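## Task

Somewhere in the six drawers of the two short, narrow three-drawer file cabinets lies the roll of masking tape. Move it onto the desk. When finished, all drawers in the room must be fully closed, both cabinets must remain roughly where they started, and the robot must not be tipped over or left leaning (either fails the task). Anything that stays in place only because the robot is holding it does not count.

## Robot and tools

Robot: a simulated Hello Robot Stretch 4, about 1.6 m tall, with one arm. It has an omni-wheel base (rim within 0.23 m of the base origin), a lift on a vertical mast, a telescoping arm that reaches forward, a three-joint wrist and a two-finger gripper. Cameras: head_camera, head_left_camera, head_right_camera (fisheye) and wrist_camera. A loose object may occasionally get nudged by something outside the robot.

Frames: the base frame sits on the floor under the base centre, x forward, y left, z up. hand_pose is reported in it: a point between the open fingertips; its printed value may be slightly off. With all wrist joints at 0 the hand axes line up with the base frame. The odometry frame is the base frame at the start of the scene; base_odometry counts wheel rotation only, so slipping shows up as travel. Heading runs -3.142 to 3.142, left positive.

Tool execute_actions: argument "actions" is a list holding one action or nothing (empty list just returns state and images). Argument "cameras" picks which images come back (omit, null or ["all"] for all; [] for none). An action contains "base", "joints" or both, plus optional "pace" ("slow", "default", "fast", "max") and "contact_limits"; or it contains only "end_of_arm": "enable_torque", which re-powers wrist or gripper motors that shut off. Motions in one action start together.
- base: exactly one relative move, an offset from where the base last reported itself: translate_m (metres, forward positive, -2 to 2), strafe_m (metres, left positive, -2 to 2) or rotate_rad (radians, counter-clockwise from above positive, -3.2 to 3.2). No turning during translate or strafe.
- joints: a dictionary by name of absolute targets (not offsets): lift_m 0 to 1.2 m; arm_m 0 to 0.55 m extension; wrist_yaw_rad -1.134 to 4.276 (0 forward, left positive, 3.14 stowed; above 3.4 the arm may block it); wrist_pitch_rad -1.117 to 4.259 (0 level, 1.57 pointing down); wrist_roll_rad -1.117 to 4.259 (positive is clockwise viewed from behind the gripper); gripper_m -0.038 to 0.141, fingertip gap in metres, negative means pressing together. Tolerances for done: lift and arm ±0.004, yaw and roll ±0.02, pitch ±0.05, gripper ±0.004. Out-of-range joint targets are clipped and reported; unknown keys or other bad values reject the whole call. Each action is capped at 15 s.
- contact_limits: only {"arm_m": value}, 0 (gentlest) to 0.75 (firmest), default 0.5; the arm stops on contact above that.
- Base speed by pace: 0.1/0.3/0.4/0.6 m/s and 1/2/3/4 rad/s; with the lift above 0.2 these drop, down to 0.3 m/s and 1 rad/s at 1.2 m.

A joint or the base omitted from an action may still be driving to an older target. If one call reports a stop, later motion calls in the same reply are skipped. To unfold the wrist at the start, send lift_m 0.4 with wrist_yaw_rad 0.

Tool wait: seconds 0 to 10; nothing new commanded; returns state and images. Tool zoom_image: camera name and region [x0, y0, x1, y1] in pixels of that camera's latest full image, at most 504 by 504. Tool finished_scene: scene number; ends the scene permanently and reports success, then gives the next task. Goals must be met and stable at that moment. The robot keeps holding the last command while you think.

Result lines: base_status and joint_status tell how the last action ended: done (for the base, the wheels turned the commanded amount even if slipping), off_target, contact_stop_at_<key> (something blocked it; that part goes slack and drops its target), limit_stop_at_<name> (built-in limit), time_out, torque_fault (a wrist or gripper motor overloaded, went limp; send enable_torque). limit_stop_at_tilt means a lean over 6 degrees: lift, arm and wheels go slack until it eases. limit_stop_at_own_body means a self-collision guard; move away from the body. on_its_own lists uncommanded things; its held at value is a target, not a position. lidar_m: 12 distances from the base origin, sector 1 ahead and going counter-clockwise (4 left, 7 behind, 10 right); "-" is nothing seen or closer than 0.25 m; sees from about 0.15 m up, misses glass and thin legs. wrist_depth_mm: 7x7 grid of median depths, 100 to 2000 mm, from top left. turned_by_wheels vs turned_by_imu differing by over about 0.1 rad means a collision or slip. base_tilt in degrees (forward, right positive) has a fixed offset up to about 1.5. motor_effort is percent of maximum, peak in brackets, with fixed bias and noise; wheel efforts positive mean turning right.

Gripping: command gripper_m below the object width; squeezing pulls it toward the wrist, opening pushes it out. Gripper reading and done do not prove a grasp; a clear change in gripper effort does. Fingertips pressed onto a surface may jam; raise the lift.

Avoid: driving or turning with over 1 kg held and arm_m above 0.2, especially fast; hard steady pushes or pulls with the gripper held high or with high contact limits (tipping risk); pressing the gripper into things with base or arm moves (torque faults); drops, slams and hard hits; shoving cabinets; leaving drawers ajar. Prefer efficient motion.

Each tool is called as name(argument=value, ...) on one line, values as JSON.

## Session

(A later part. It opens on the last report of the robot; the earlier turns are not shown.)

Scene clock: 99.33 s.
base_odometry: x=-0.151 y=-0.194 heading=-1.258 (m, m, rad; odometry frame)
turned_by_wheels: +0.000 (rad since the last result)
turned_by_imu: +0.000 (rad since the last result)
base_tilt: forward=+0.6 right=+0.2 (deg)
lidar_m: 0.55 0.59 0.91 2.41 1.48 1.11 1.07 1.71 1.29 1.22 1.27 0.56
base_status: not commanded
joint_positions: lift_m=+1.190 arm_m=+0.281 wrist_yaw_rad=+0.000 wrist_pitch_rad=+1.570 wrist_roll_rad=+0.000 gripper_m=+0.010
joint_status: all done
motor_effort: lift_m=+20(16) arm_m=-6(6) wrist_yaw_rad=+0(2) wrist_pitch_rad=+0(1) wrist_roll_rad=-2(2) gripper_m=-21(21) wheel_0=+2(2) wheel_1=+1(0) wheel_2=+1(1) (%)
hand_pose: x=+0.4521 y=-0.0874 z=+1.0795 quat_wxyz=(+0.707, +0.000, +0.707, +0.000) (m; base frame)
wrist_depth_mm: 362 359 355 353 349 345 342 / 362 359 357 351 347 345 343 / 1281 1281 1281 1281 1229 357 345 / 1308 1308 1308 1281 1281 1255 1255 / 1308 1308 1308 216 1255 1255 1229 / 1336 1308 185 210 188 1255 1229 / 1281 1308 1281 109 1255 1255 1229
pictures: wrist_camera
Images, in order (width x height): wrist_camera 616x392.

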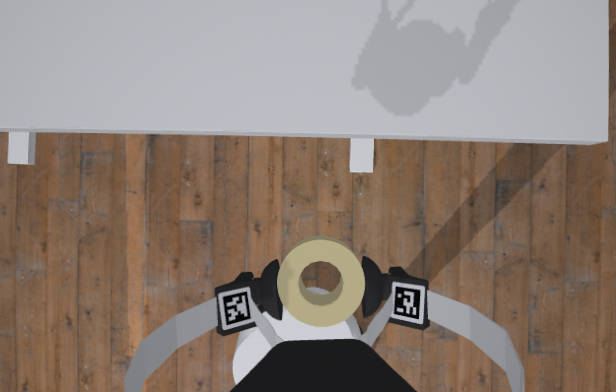

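execute_actions(actions=[{"joints":{"arm_m":0.54}}], cameras=[])

execute_actions(actions=[{"joints":{"lift_m":1.086}}], cameras=[])

Scene clock: 102.20 s.
base_odometry: x=-0.151 y=-0.194 heading=-1.258 (m, m, rad; odometry frame)
turned_by_wheels: +0.000 (rad since the last result)
turned_by_imu: +0.000 (rad since the last result)
base_tilt: forward=+0.7 right=+0.1 (deg)
lidar_m: 0.54 0.60 0.89 2.46 1.45 1.09 1.08 1.71 1.29 1.22 1.32 0.56
base_status: not commanded
joint_positions: lift_m=+1.190 arm_m=+0.539 wrist_yaw_rad=+0.000 wrist_pitch_rad=+1.570 wrist_roll_rad=+0.000 gripper_m=+0.010
joint_status: all done
motor_effort: lift_m=+20(20) arm_m=+6(7) wrist_yaw_rad=+0(1) wrist_pitch_rad=+2(0) wrist_roll_rad=-1(2) gripper_m=-20(21) wheel_0=+2(2) wheel_1=+1(1) wheel_2=+1(1) (%)
hand_pose: x=+0.7101 y=-0.0874 z=+1.0795 quat_wxyz=(+0.707, +0.000, +0.707, +0.000) (m; base frame)
wrist_depth_mm: 362 359 353 351 349 343 343 / 362 355 355 351 349 343 343 / 362 357 353 353 349 345 343 / 362 357 353 351 349 345 342 / 359 355 355 215 347 343 342 / 362 355 185 210 188 342 340 / 362 357 353 109 345 345 342
pictures: none
No camera images: the call's "cameras" was empty. Leave "cameras" out to get every camera's image.

Scene clock: 103.67 s.
base_odometry: x=-0.151 y=-0.194 heading=-1.258 (m, m, rad; odometry frame)
turned_by_wheels: +0.000 (rad since the last result)
turned_by_imu: +0.000 (rad since the last result)
base_tilt: forward=+0.7 right=+0.2 (deg)
lidar_m: 0.53 0.61 0.89 2.45 1.44 1.10 1.06 1.70 1.30 1.22 1.33 0.56
base_status: not commanded
joint_positions: lift_m=+1.086 arm_m=+0.539 wrist_yaw_rad=+0.000 wrist_pitch_rad=+1.570 wrist_roll_rad=+0.000 gripper_m=+0.010
joint_status: all done
motor_effort: lift_m=+16(22) arm_m=+6(6) wrist_yaw_rad=-1(1) wrist_pitch_rad=+1(1) wrist_roll_rad=-1(1) gripper_m=-21(22) wheel_0=+2(2) wheel_1=+1(1) wheel_2=+1(1) (%)
hand_pose: x=+0.7102 y=-0.0874 z=+0.9759 quat_wxyz=(+0.707, +0.000, +0.707, +0.000) (m; base frame)
wrist_depth_mm: 256 254 251 249 246 245 243 / 254 253 251 248 247 244 242 / 255 253 250 248 246 244 242 / 254 253 251 248 246 244 242 / 254 252 251 215 246 244 241 / 254 252 185 210 188 242 241 / 254 251 250 109 244 244 241
pictures: none
No camera images: the call's "cameras" was empty. Leave "cameras" out to get every camera's image.

execute_actions(actions=[{"joints":{"gripper_m":0.08,"lift_m":1.083}}], cameras=[])

execute_actions(actions=[{"joints":{"lift_m":1.14}}], cameras=["wrist_camera"])

Scene clock: 106.77 s.
base_odometry: x=-0.151 y=-0.194 heading=-1.258 (m, m, rad; odometry frame)
turned_by_wheels: +0.000 (rad since the last result)
turned_by_imu: +0.000 (rad since the last result)
base_tilt: forward=+0.7 right=+0.2 (deg)
lidar_m: 0.55 0.60 0.90 2.44 1.44 1.11 1.08 1.72 1.29 1.24 1.32 0.58
base_status: not commanded
joint_positions: lift_m=+1.083 arm_m=+0.539 wrist_yaw_rad=+0.000 wrist_pitch_rad=+1.570 wrist_roll_rad=+0.000 gripper_m=+0.080
joint_status: all done
motor_effort: lift_m=+16(14) arm_m=+6(6) wrist_yaw_rad=+1(0) wrist_pitch_rad=+1(2) wrist_roll_rad=+0(2) gripper_m=-2(20) wheel_0=+2(2) wheel_1=+0(1) wheel_2=+1(1) (%)
hand_pose: x=+0.7102 y=-0.0874 z=+0.9729 quat_wxyz=(+0.707, +0.000, +0.707, +0.000) (m; base frame)
wrist_depth_mm: 253 251 249 246 244 242 240 / 253 250 248 246 244 241 240 / 251 250 247 245 243 241 239 / 252 250 248 245 243 241 239 / 252 249 248 244 243 240 239 / 252 249 196 220 196 240 238 / 252 249 247 109 242 239 239
pictures: none
No camera images: the call's "cameras" was empty. Leave "cameras" out to get every camera's image.

Scene clock: 107.93 s.
base_odometry: x=-0.151 y=-0.194 heading=-1.258 (m, m, rad; odometry frame)
turned_by_wheels: +0.000 (rad since the last result)
turned_by_imu: +0.000 (rad since the last result)
base_tilt: forward=+0.6 right=+0.2 (deg)
lidar_m: 0.52 0.60 0.90 2.43 1.41 1.11 1.08 1.70 1.30 1.21 1.33 0.53
base_status: not commanded
joint_positions: lift_m=+1.140 arm_m=+0.539 wrist_yaw_rad=+0.000 wrist_pitch_rad=+1.570 wrist_roll_rad=+0.000 gripper_m=+0.080
joint_status: all done
motor_effort: lift_m=+20(19) arm_m=+5(6) wrist_yaw_rad=+0(0) wrist_pitch_rad=+3(2) wrist_roll_rad=-1(0) gripper_m=+0(2) wheel_0=+2(2) wheel_1=+1(1) wheel_2=+1(1) (%)
hand_pose: x=+0.7102 y=-0.0874 z=+1.0295 quat_wxyz=(+0.707, +0.000, +0.707, +0.000) (m; base frame)
wrist_depth_mm: 310 307 306 301 298 297 294 / 310 307 304 301 300 297 296 / 309 307 304 301 298 297 296 / 309 306 306 301 298 296 294 / 309 306 304 300 298 296 294 / 309 306 196 300 196 296 294 / 309 306 303 109 297 294 293
pictures: wrist_camera
Images, in order (width x height): wrist_camera 616x392.

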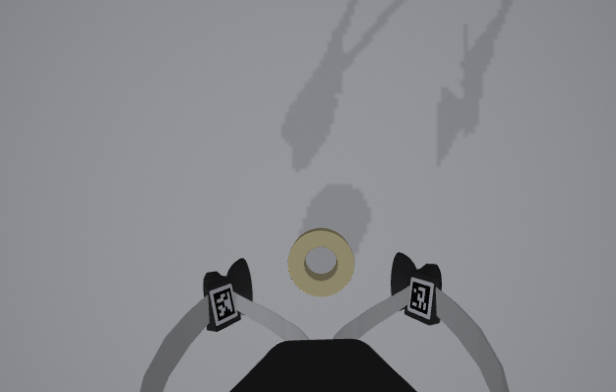

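finished_scene(scene=2)

The scene is finished: the task was done.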